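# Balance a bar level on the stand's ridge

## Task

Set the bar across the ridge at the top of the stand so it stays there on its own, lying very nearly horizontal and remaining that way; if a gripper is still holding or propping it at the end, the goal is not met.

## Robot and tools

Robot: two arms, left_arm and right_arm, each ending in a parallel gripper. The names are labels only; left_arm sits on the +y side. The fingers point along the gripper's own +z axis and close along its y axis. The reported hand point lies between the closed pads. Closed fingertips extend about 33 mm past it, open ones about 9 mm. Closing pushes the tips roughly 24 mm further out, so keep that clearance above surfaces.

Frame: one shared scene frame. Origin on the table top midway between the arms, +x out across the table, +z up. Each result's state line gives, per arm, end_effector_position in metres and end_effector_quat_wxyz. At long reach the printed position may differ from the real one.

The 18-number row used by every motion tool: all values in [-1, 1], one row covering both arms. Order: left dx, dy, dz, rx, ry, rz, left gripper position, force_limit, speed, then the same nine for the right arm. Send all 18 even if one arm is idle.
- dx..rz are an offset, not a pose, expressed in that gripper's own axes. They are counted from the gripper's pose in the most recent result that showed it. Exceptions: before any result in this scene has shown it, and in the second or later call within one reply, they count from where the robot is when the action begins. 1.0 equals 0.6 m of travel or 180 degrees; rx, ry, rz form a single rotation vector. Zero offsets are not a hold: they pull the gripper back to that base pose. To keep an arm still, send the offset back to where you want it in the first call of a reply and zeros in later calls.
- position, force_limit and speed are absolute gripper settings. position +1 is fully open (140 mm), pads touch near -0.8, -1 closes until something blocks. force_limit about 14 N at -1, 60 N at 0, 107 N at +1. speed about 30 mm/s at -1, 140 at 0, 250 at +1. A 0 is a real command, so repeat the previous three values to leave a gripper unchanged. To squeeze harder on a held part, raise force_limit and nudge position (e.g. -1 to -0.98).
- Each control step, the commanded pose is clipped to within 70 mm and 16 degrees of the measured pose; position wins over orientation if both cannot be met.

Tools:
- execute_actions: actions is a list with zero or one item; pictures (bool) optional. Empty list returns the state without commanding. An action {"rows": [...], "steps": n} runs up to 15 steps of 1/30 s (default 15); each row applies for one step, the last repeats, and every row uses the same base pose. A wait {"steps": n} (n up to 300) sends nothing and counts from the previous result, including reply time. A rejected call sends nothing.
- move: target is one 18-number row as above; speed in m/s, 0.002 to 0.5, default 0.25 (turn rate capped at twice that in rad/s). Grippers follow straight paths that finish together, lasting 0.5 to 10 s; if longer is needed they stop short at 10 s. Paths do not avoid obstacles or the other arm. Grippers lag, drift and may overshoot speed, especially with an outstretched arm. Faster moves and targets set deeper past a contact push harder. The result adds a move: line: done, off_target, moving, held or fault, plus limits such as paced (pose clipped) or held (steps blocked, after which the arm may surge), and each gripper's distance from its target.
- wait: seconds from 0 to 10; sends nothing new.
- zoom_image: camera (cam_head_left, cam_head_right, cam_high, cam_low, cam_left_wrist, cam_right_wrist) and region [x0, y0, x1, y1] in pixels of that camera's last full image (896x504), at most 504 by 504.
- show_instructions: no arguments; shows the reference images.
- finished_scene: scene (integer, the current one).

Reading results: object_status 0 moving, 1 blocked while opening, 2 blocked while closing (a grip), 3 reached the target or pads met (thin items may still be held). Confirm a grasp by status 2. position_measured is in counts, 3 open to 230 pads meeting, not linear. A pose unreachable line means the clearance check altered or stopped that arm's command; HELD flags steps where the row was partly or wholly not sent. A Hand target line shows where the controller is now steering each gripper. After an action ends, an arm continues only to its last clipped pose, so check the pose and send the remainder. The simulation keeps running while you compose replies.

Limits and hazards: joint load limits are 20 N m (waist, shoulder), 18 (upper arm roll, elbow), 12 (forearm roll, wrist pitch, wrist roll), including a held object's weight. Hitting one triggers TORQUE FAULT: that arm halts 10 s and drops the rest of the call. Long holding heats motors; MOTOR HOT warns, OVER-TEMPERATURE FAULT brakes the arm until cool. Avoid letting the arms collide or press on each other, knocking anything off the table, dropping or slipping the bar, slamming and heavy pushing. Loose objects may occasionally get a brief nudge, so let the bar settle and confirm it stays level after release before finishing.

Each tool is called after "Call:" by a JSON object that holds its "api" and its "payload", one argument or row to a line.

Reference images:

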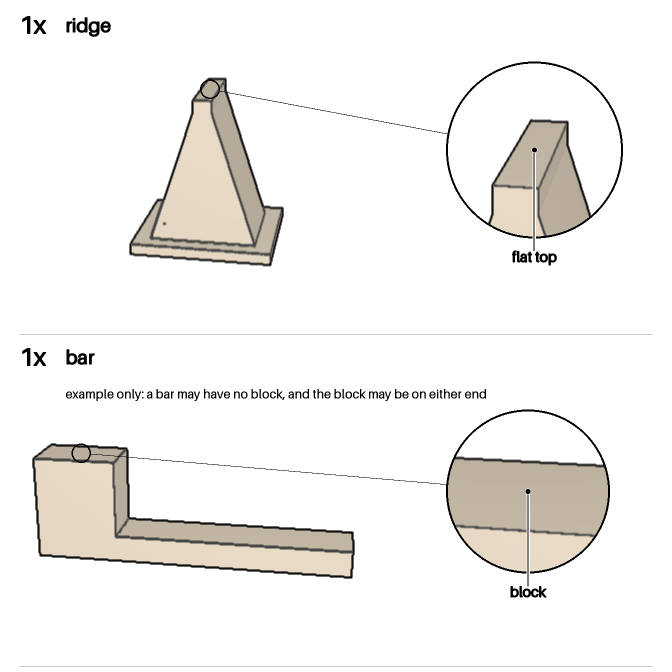

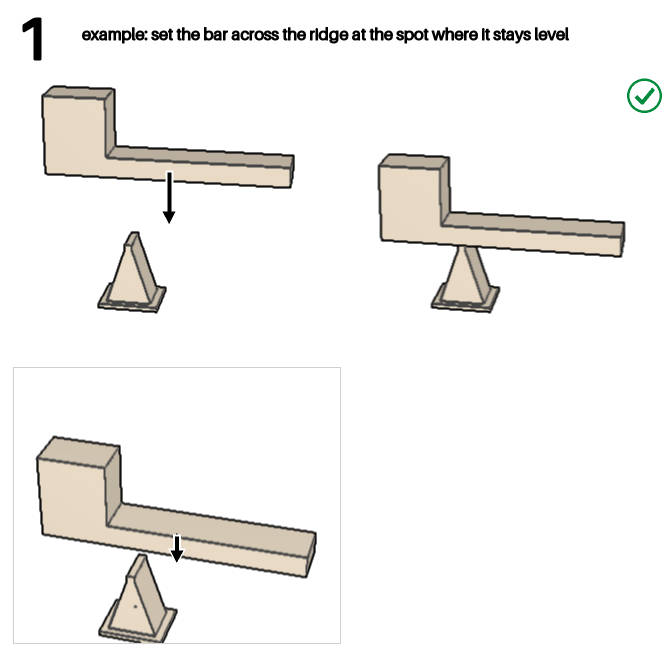

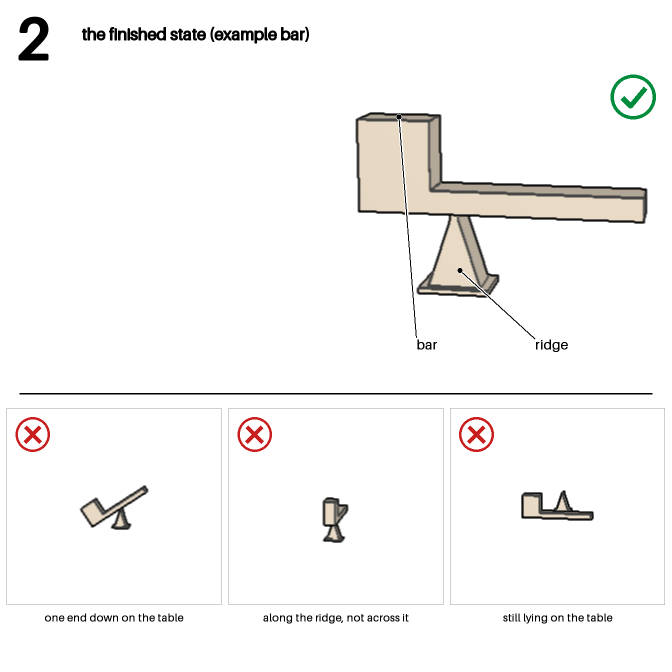

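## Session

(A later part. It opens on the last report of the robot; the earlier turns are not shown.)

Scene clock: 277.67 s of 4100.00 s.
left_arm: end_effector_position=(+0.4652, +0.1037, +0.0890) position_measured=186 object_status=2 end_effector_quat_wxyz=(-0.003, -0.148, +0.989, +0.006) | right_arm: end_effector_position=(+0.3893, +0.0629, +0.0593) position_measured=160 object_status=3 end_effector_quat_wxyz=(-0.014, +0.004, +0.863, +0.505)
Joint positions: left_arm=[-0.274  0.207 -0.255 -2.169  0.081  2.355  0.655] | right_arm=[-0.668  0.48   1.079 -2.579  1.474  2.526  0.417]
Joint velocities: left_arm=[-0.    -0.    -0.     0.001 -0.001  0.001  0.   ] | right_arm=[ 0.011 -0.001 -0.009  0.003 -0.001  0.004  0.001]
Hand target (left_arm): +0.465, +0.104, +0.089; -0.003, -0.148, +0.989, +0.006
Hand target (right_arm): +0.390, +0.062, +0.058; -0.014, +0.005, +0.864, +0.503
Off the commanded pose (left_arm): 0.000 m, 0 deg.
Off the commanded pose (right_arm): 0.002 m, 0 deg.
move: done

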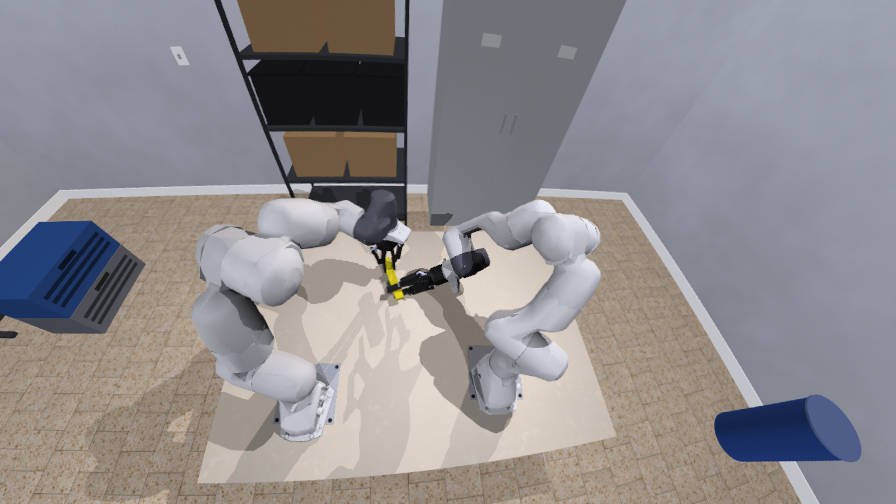

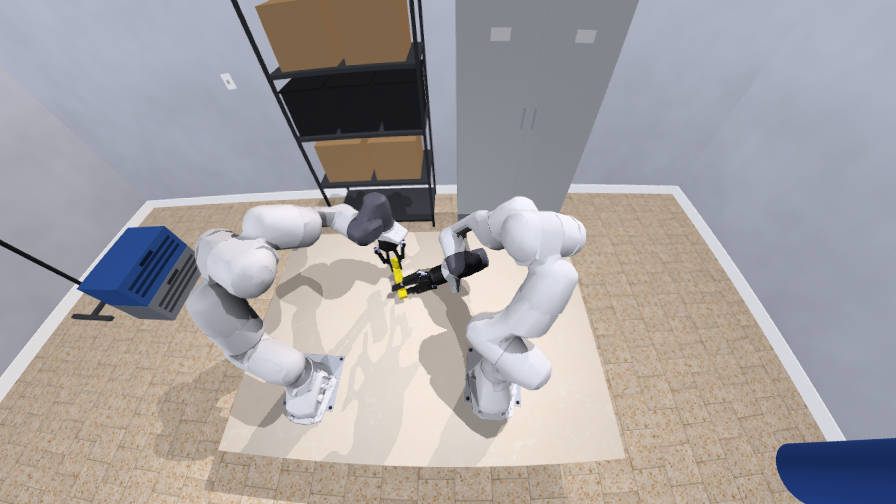

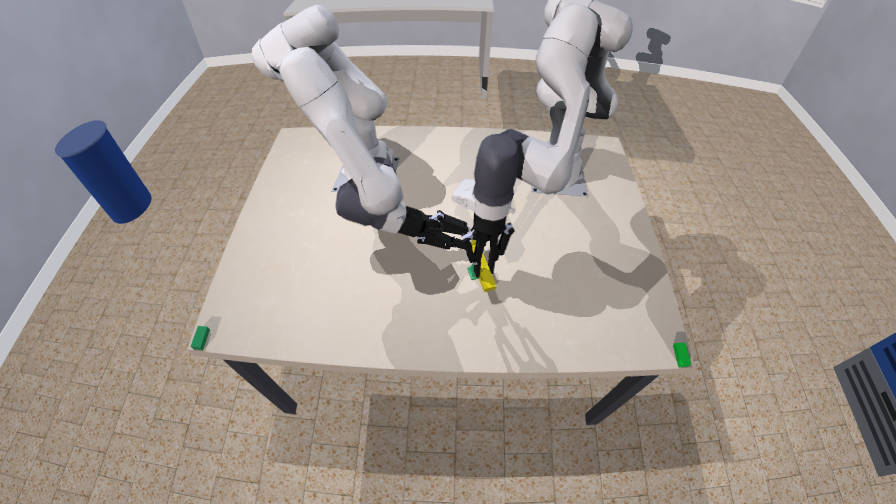

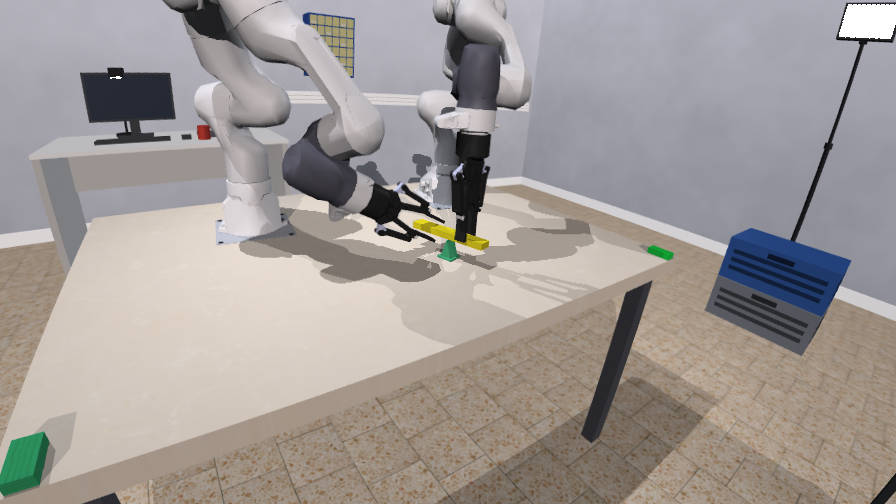

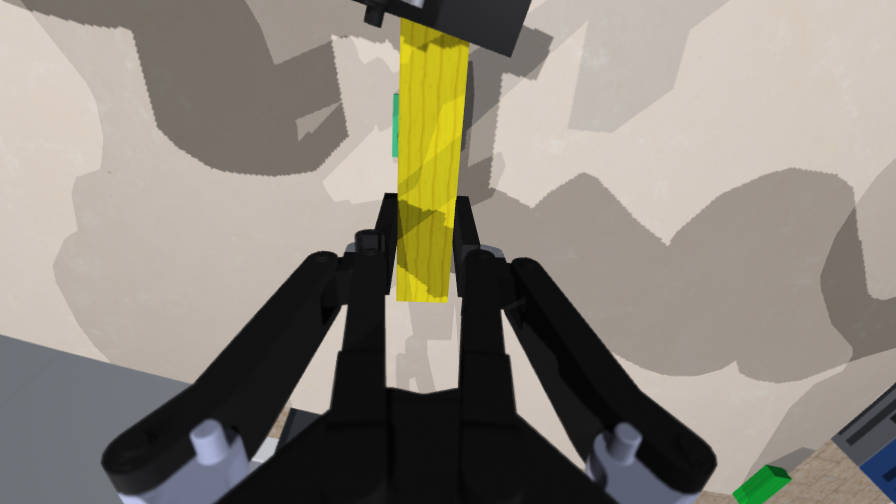

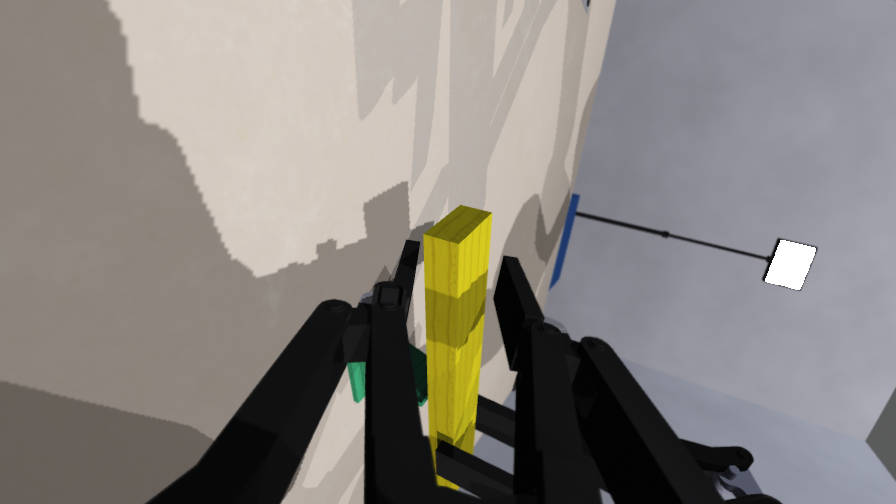

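Call:
{"api": "move", "payload": {
  "target": [0.003,0,0.0015,0,0,0,-1,0.3,-0.3,0,0,0,0,0,0,-0.33,-1,-0.6],
  "speed": 0.01
}}

Call:
{"api": "move", "payload": {
  "target": [0,0,0,0,0,0,-0.3,0.3,-1,0,0,0,0,0,0,-0.33,-1,-0.6]
}}

Call:
{"api": "wait", "payload": {
  "seconds": 1.5
}}

Call:
{"api": "zoom_image", "payload": {
  "camera": "cam_low",
  "region": [380,180,520,280]
}}

Scene clock: 281.83 s of 4100.00 s.
left_arm: end_effector_position=(+0.4635, +0.1046, +0.0874) position_measured=186 object_status=2 end_effector_quat_wxyz=(-0.004, -0.148, +0.989, +0.007) | right_arm: end_effector_position=(+0.3895, +0.0627, +0.0590) position_measured=171 object_status=3 end_effector_quat_wxyz=(-0.014, +0.004, +0.863, +0.505)
Joint positions: left_arm=[-0.274  0.207 -0.255 -2.173  0.081  2.356  0.655] | right_arm=[-0.667  0.48   1.078 -2.578  1.474  2.527  0.417]
Joint velocities: left_arm=[ 0.     0.001 -0.    -0.001  0.002  0.002  0.001] | right_arm=[ 0.001  0.001 -0.001 -0.001 -0.    -0.001  0.001]
Hand target (left_arm): +0.463, +0.103, +0.088; -0.003, -0.148, +0.989, +0.006
Hand target (right_arm): +0.389, +0.063, +0.059; -0.014, +0.004, +0.863, +0.505
Off the commanded pose (left_arm): 0.002 m, 0 deg.
Off the commanded pose (right_arm): 0.000 m, 0 deg.
After step 90, 0.47 s passed at rest.
move: done

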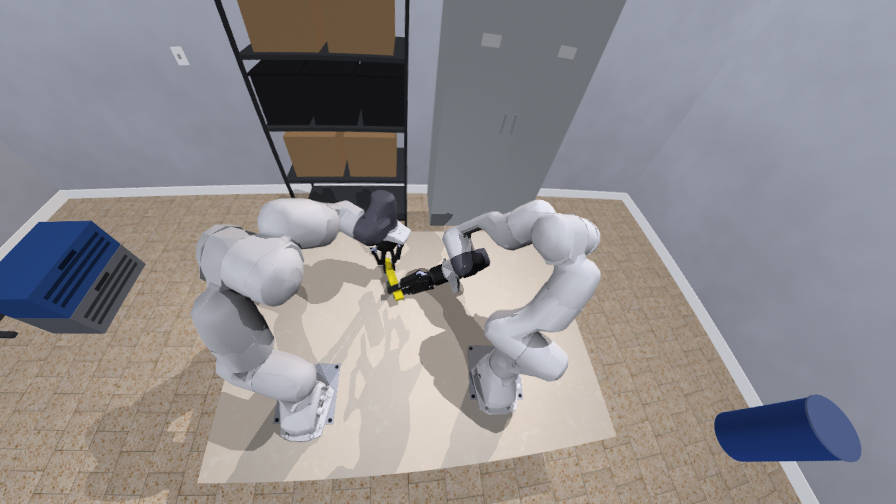

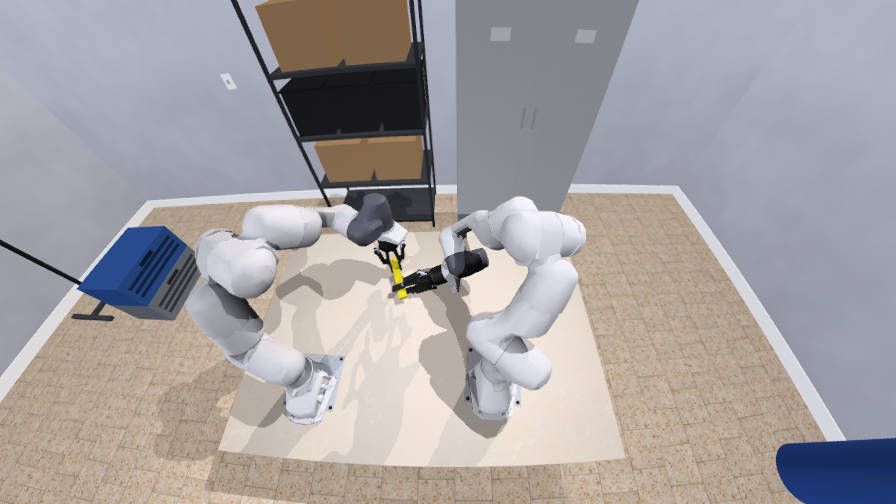

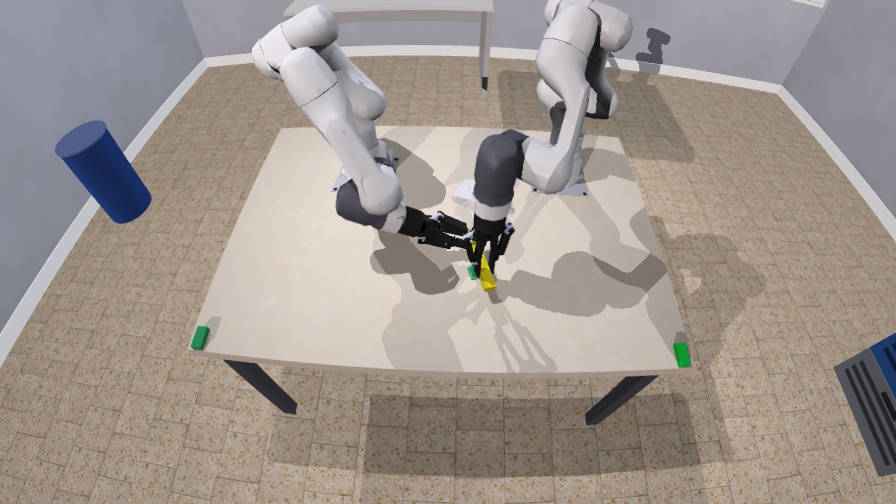

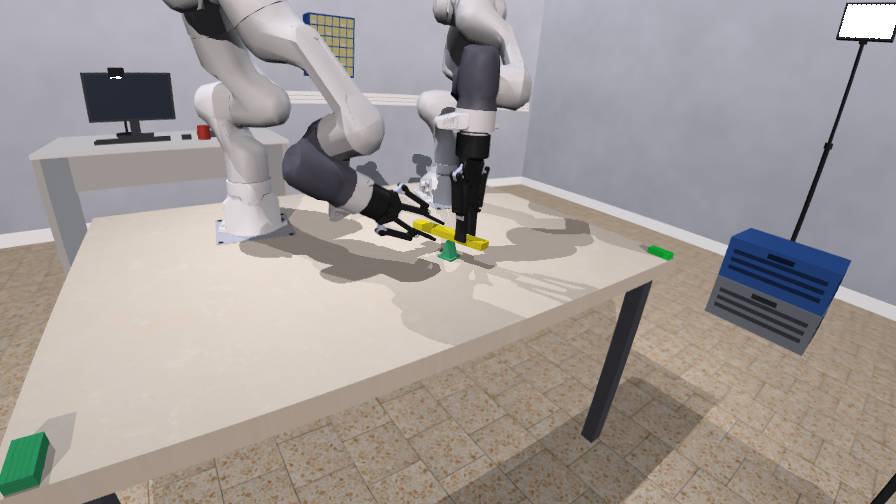

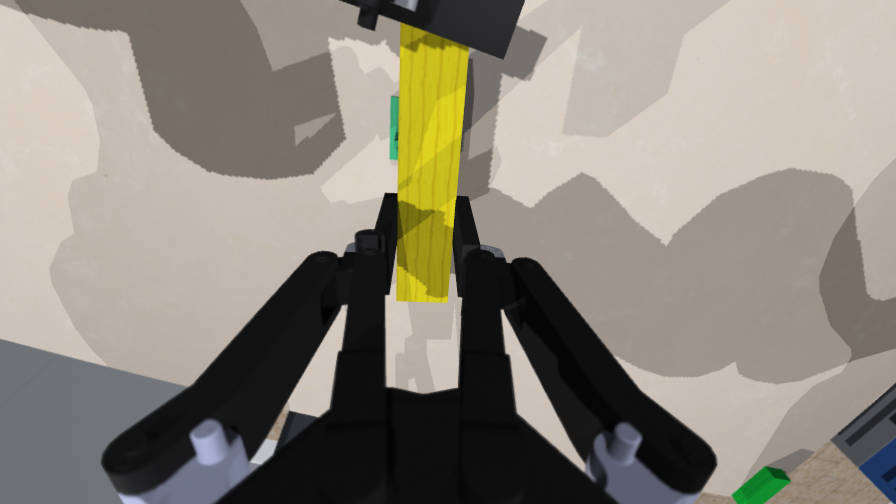

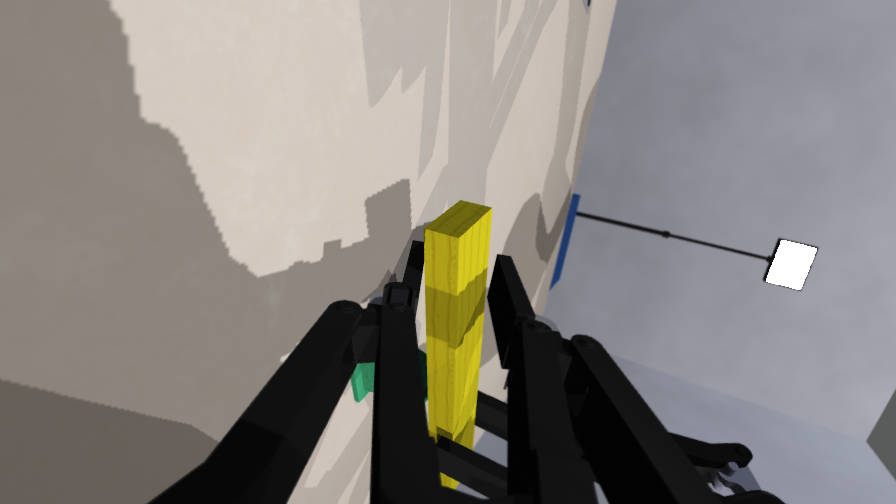

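Scene clock: 282.43 s of 4100.00 s.
left_arm: end_effector_position=(+0.4635, +0.1046, +0.0874) position_measured=167 object_status=0 end_effector_quat_wxyz=(-0.004, -0.148, +0.989, +0.007) | right_arm: end_effector_position=(+0.3895, +0.0627, +0.0590) position_measured=171 object_status=3 end_effector_quat_wxyz=(-0.014, +0.004, +0.863, +0.505)
Joint positions: left_arm=[-0.274  0.207 -0.255 -2.173  0.081  2.356  0.655] | right_arm=[-0.667  0.48   1.078 -2.578  1.474  2.527  0.417]
Joint velocities: left_arm=[ 0.    -0.     0.    -0.001  0.001 -0.001  0.001] | right_arm=[-0.001  0.001  0.001 -0.     0.001  0.002  0.001]
Hand target (left_arm): +0.463, +0.105, +0.087; -0.004, -0.148, +0.989, +0.007
Hand target (right_arm): +0.389, +0.063, +0.059; -0.014, +0.004, +0.863, +0.505
Off the commanded pose (left_arm): 0.000 m, 0 deg.
Off the commanded pose (right_arm): 0.000 m, 0 deg.
move: done

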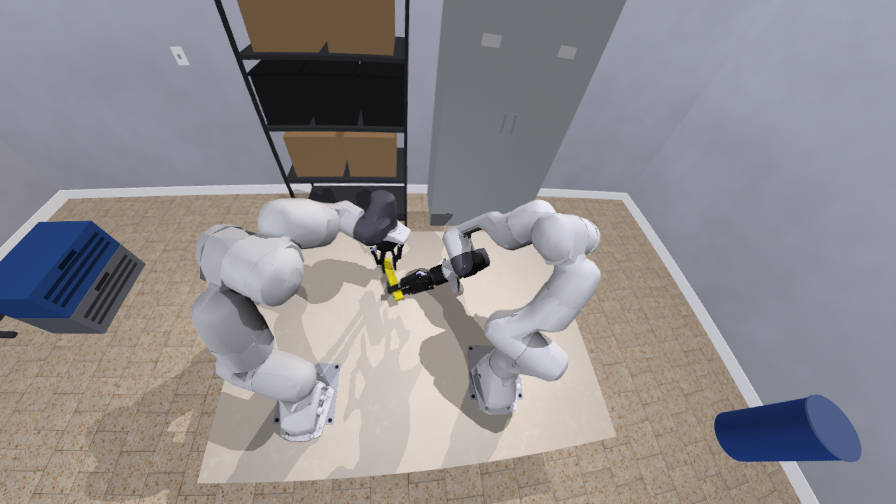

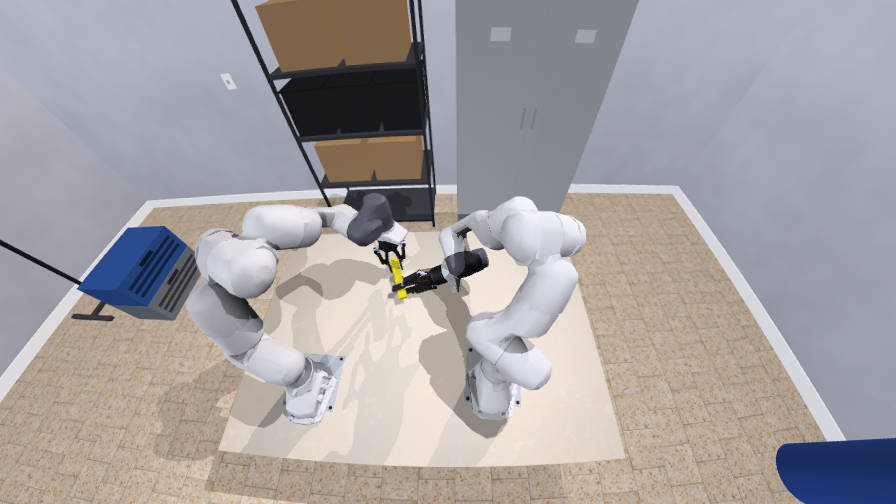

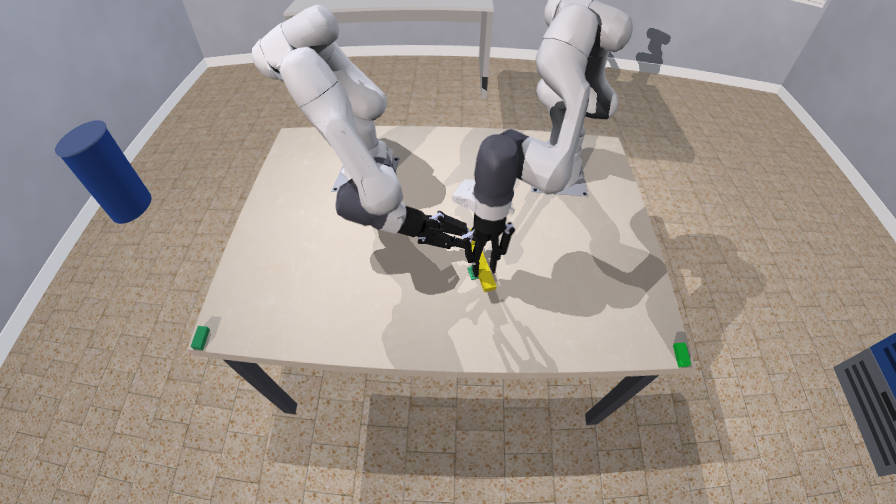

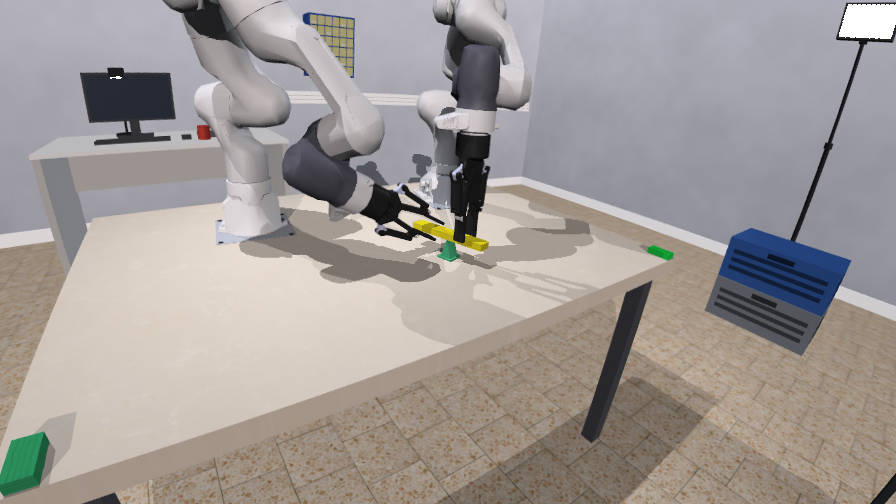

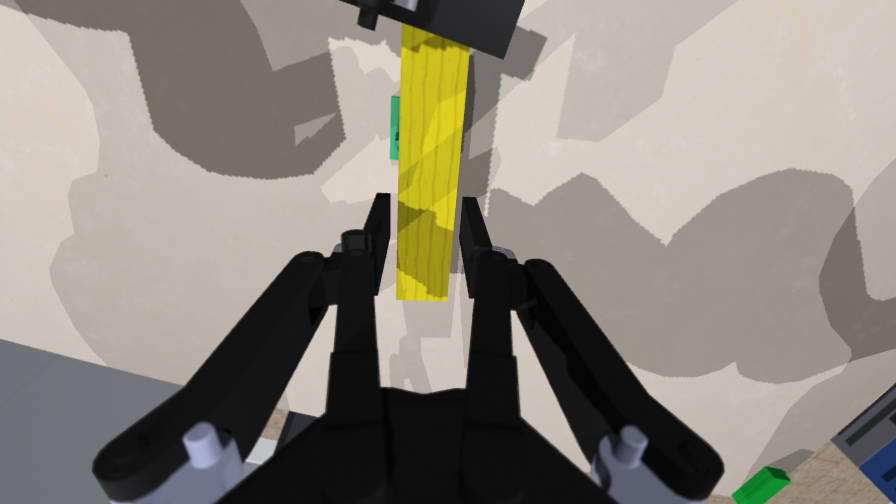

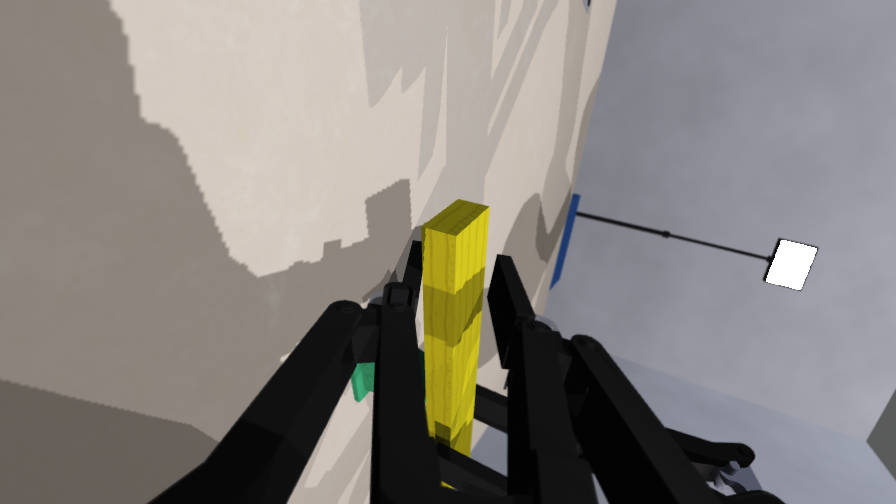

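Scene clock: 283.93 s of 4100.00 s.
left_arm: end_effector_position=(+0.4635, +0.1046, +0.0874) position_measured=167 object_status=3 end_effector_quat_wxyz=(-0.004, -0.148, +0.989, +0.007) | right_arm: end_effector_position=(+0.3895, +0.0627, +0.0590) position_measured=171 object_status=3 end_effector_quat_wxyz=(-0.014, +0.004, +0.863, +0.505)
Joint positions: left_arm=[-0.274  0.207 -0.255 -2.173  0.081  2.356  0.655] | right_arm=[-0.667  0.48   1.078 -2.578  1.474  2.527  0.417]
Joint velocities: left_arm=[-0.     0.001  0.     0.    -0.    -0.     0.001] | right_arm=[ 0.001  0.002 -0.001 -0.001  0.     0.     0.001]
Hand target (left_arm): +0.463, +0.105, +0.087; -0.004, -0.148, +0.989, +0.007
Hand target (right_arm): +0.389, +0.063, +0.059; -0.014, +0.004, +0.863, +0.505
Off the commanded pose (left_arm): 0.000 m, 0 deg.
Off the commanded pose (right_arm): 0.000 m, 0 deg.
Steps of this call (steps 1 to 45: nothing new was sent). Readings (end_effector_position | what the end effector reports):
1: left_arm (+0.4635, +0.1046, +0.0874) | right_arm (+0.3895, +0.0627, +0.0590) | left_arm position_measured=167 object_status=3 | right_arm position_measured=171 object_status=3
2: left_arm (+0.4635, +0.1046, +0.0874) | right_arm (+0.3895, +0.0627, +0.0590) | left_arm position_measured=167 object_status=3 | right_arm position_measured=171 object_status=3
4: left_arm (+0.4635, +0.1046, +0.0874) | right_arm (+0.3895, +0.0627, +0.0590) | left_arm position_measured=167 object_status=3 | right_arm position_measured=171 object_status=3
8: left_arm (+0.4635, +0.1046, +0.0874) | right_arm (+0.3895, +0.0627, +0.0590) | left_arm position_measured=167 object_status=3 | right_arm position_measured=171 object_status=3
45: the state above

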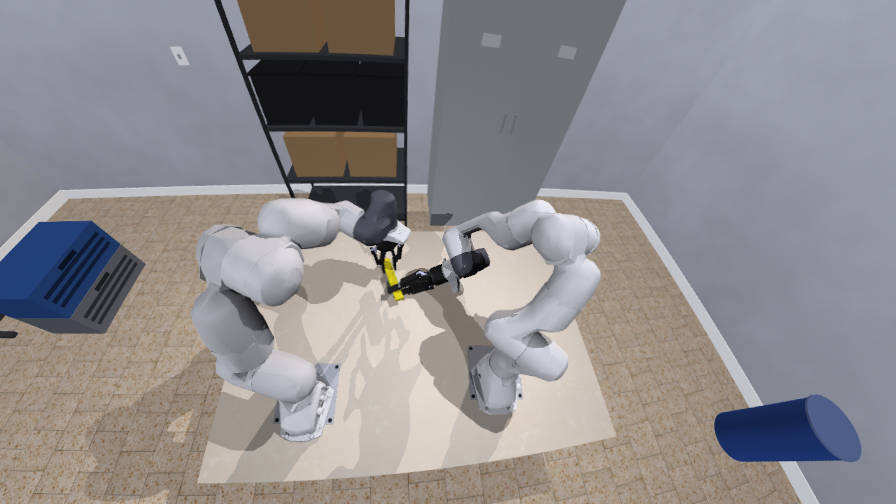

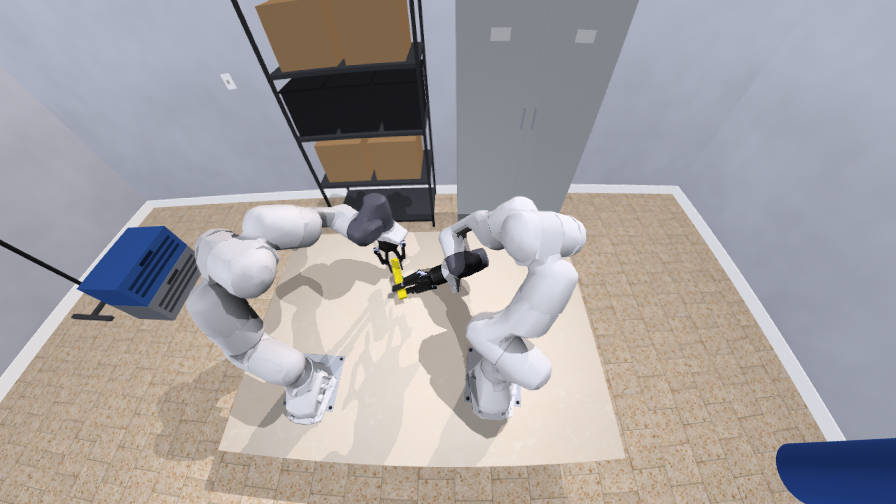

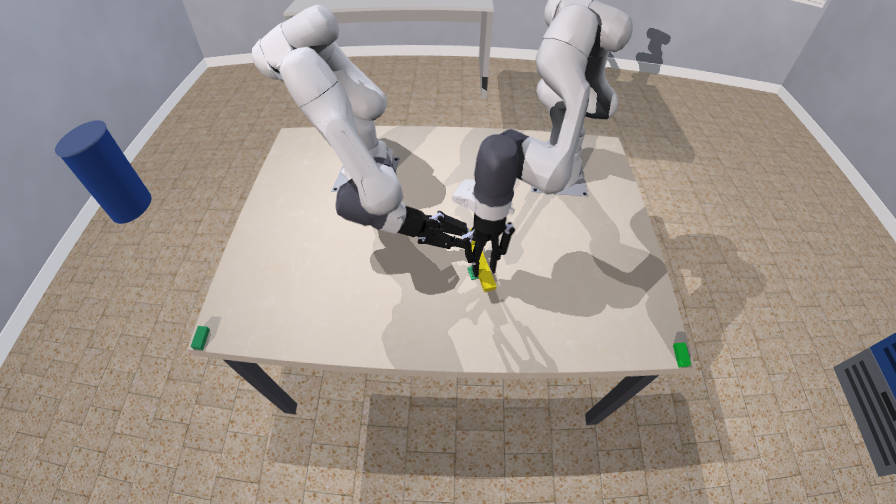

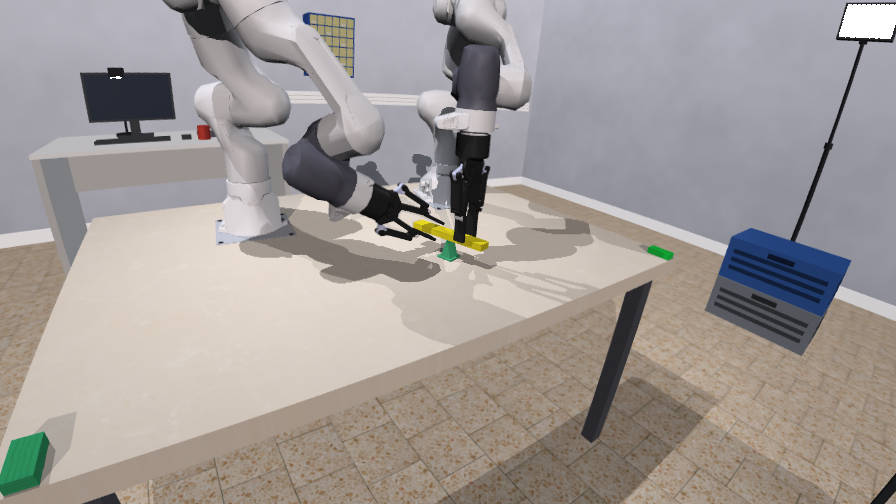

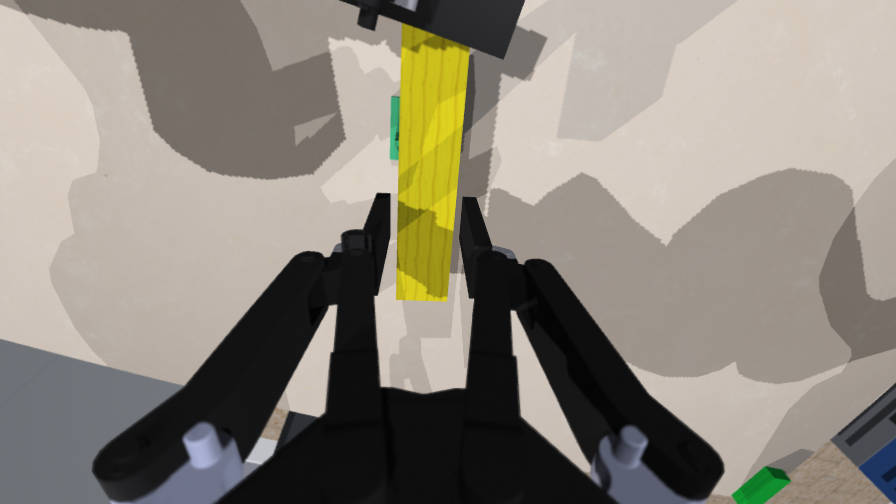

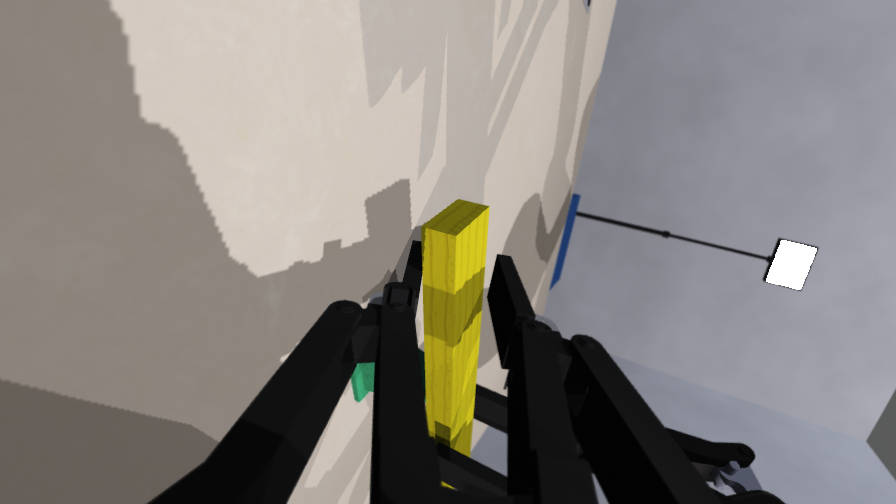

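Region (380, 180, 520, 280) of cam_low's 896x504 image, scaled by 3.600, with more detail than that image has; it fills the top 360 rows of this view, and the rest is white.

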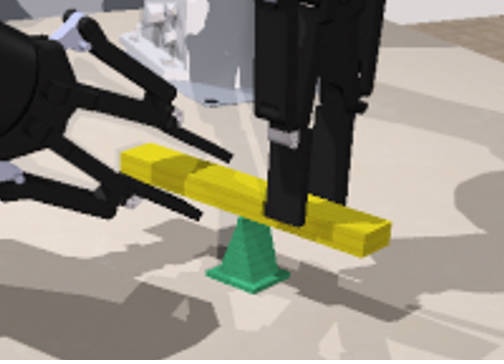

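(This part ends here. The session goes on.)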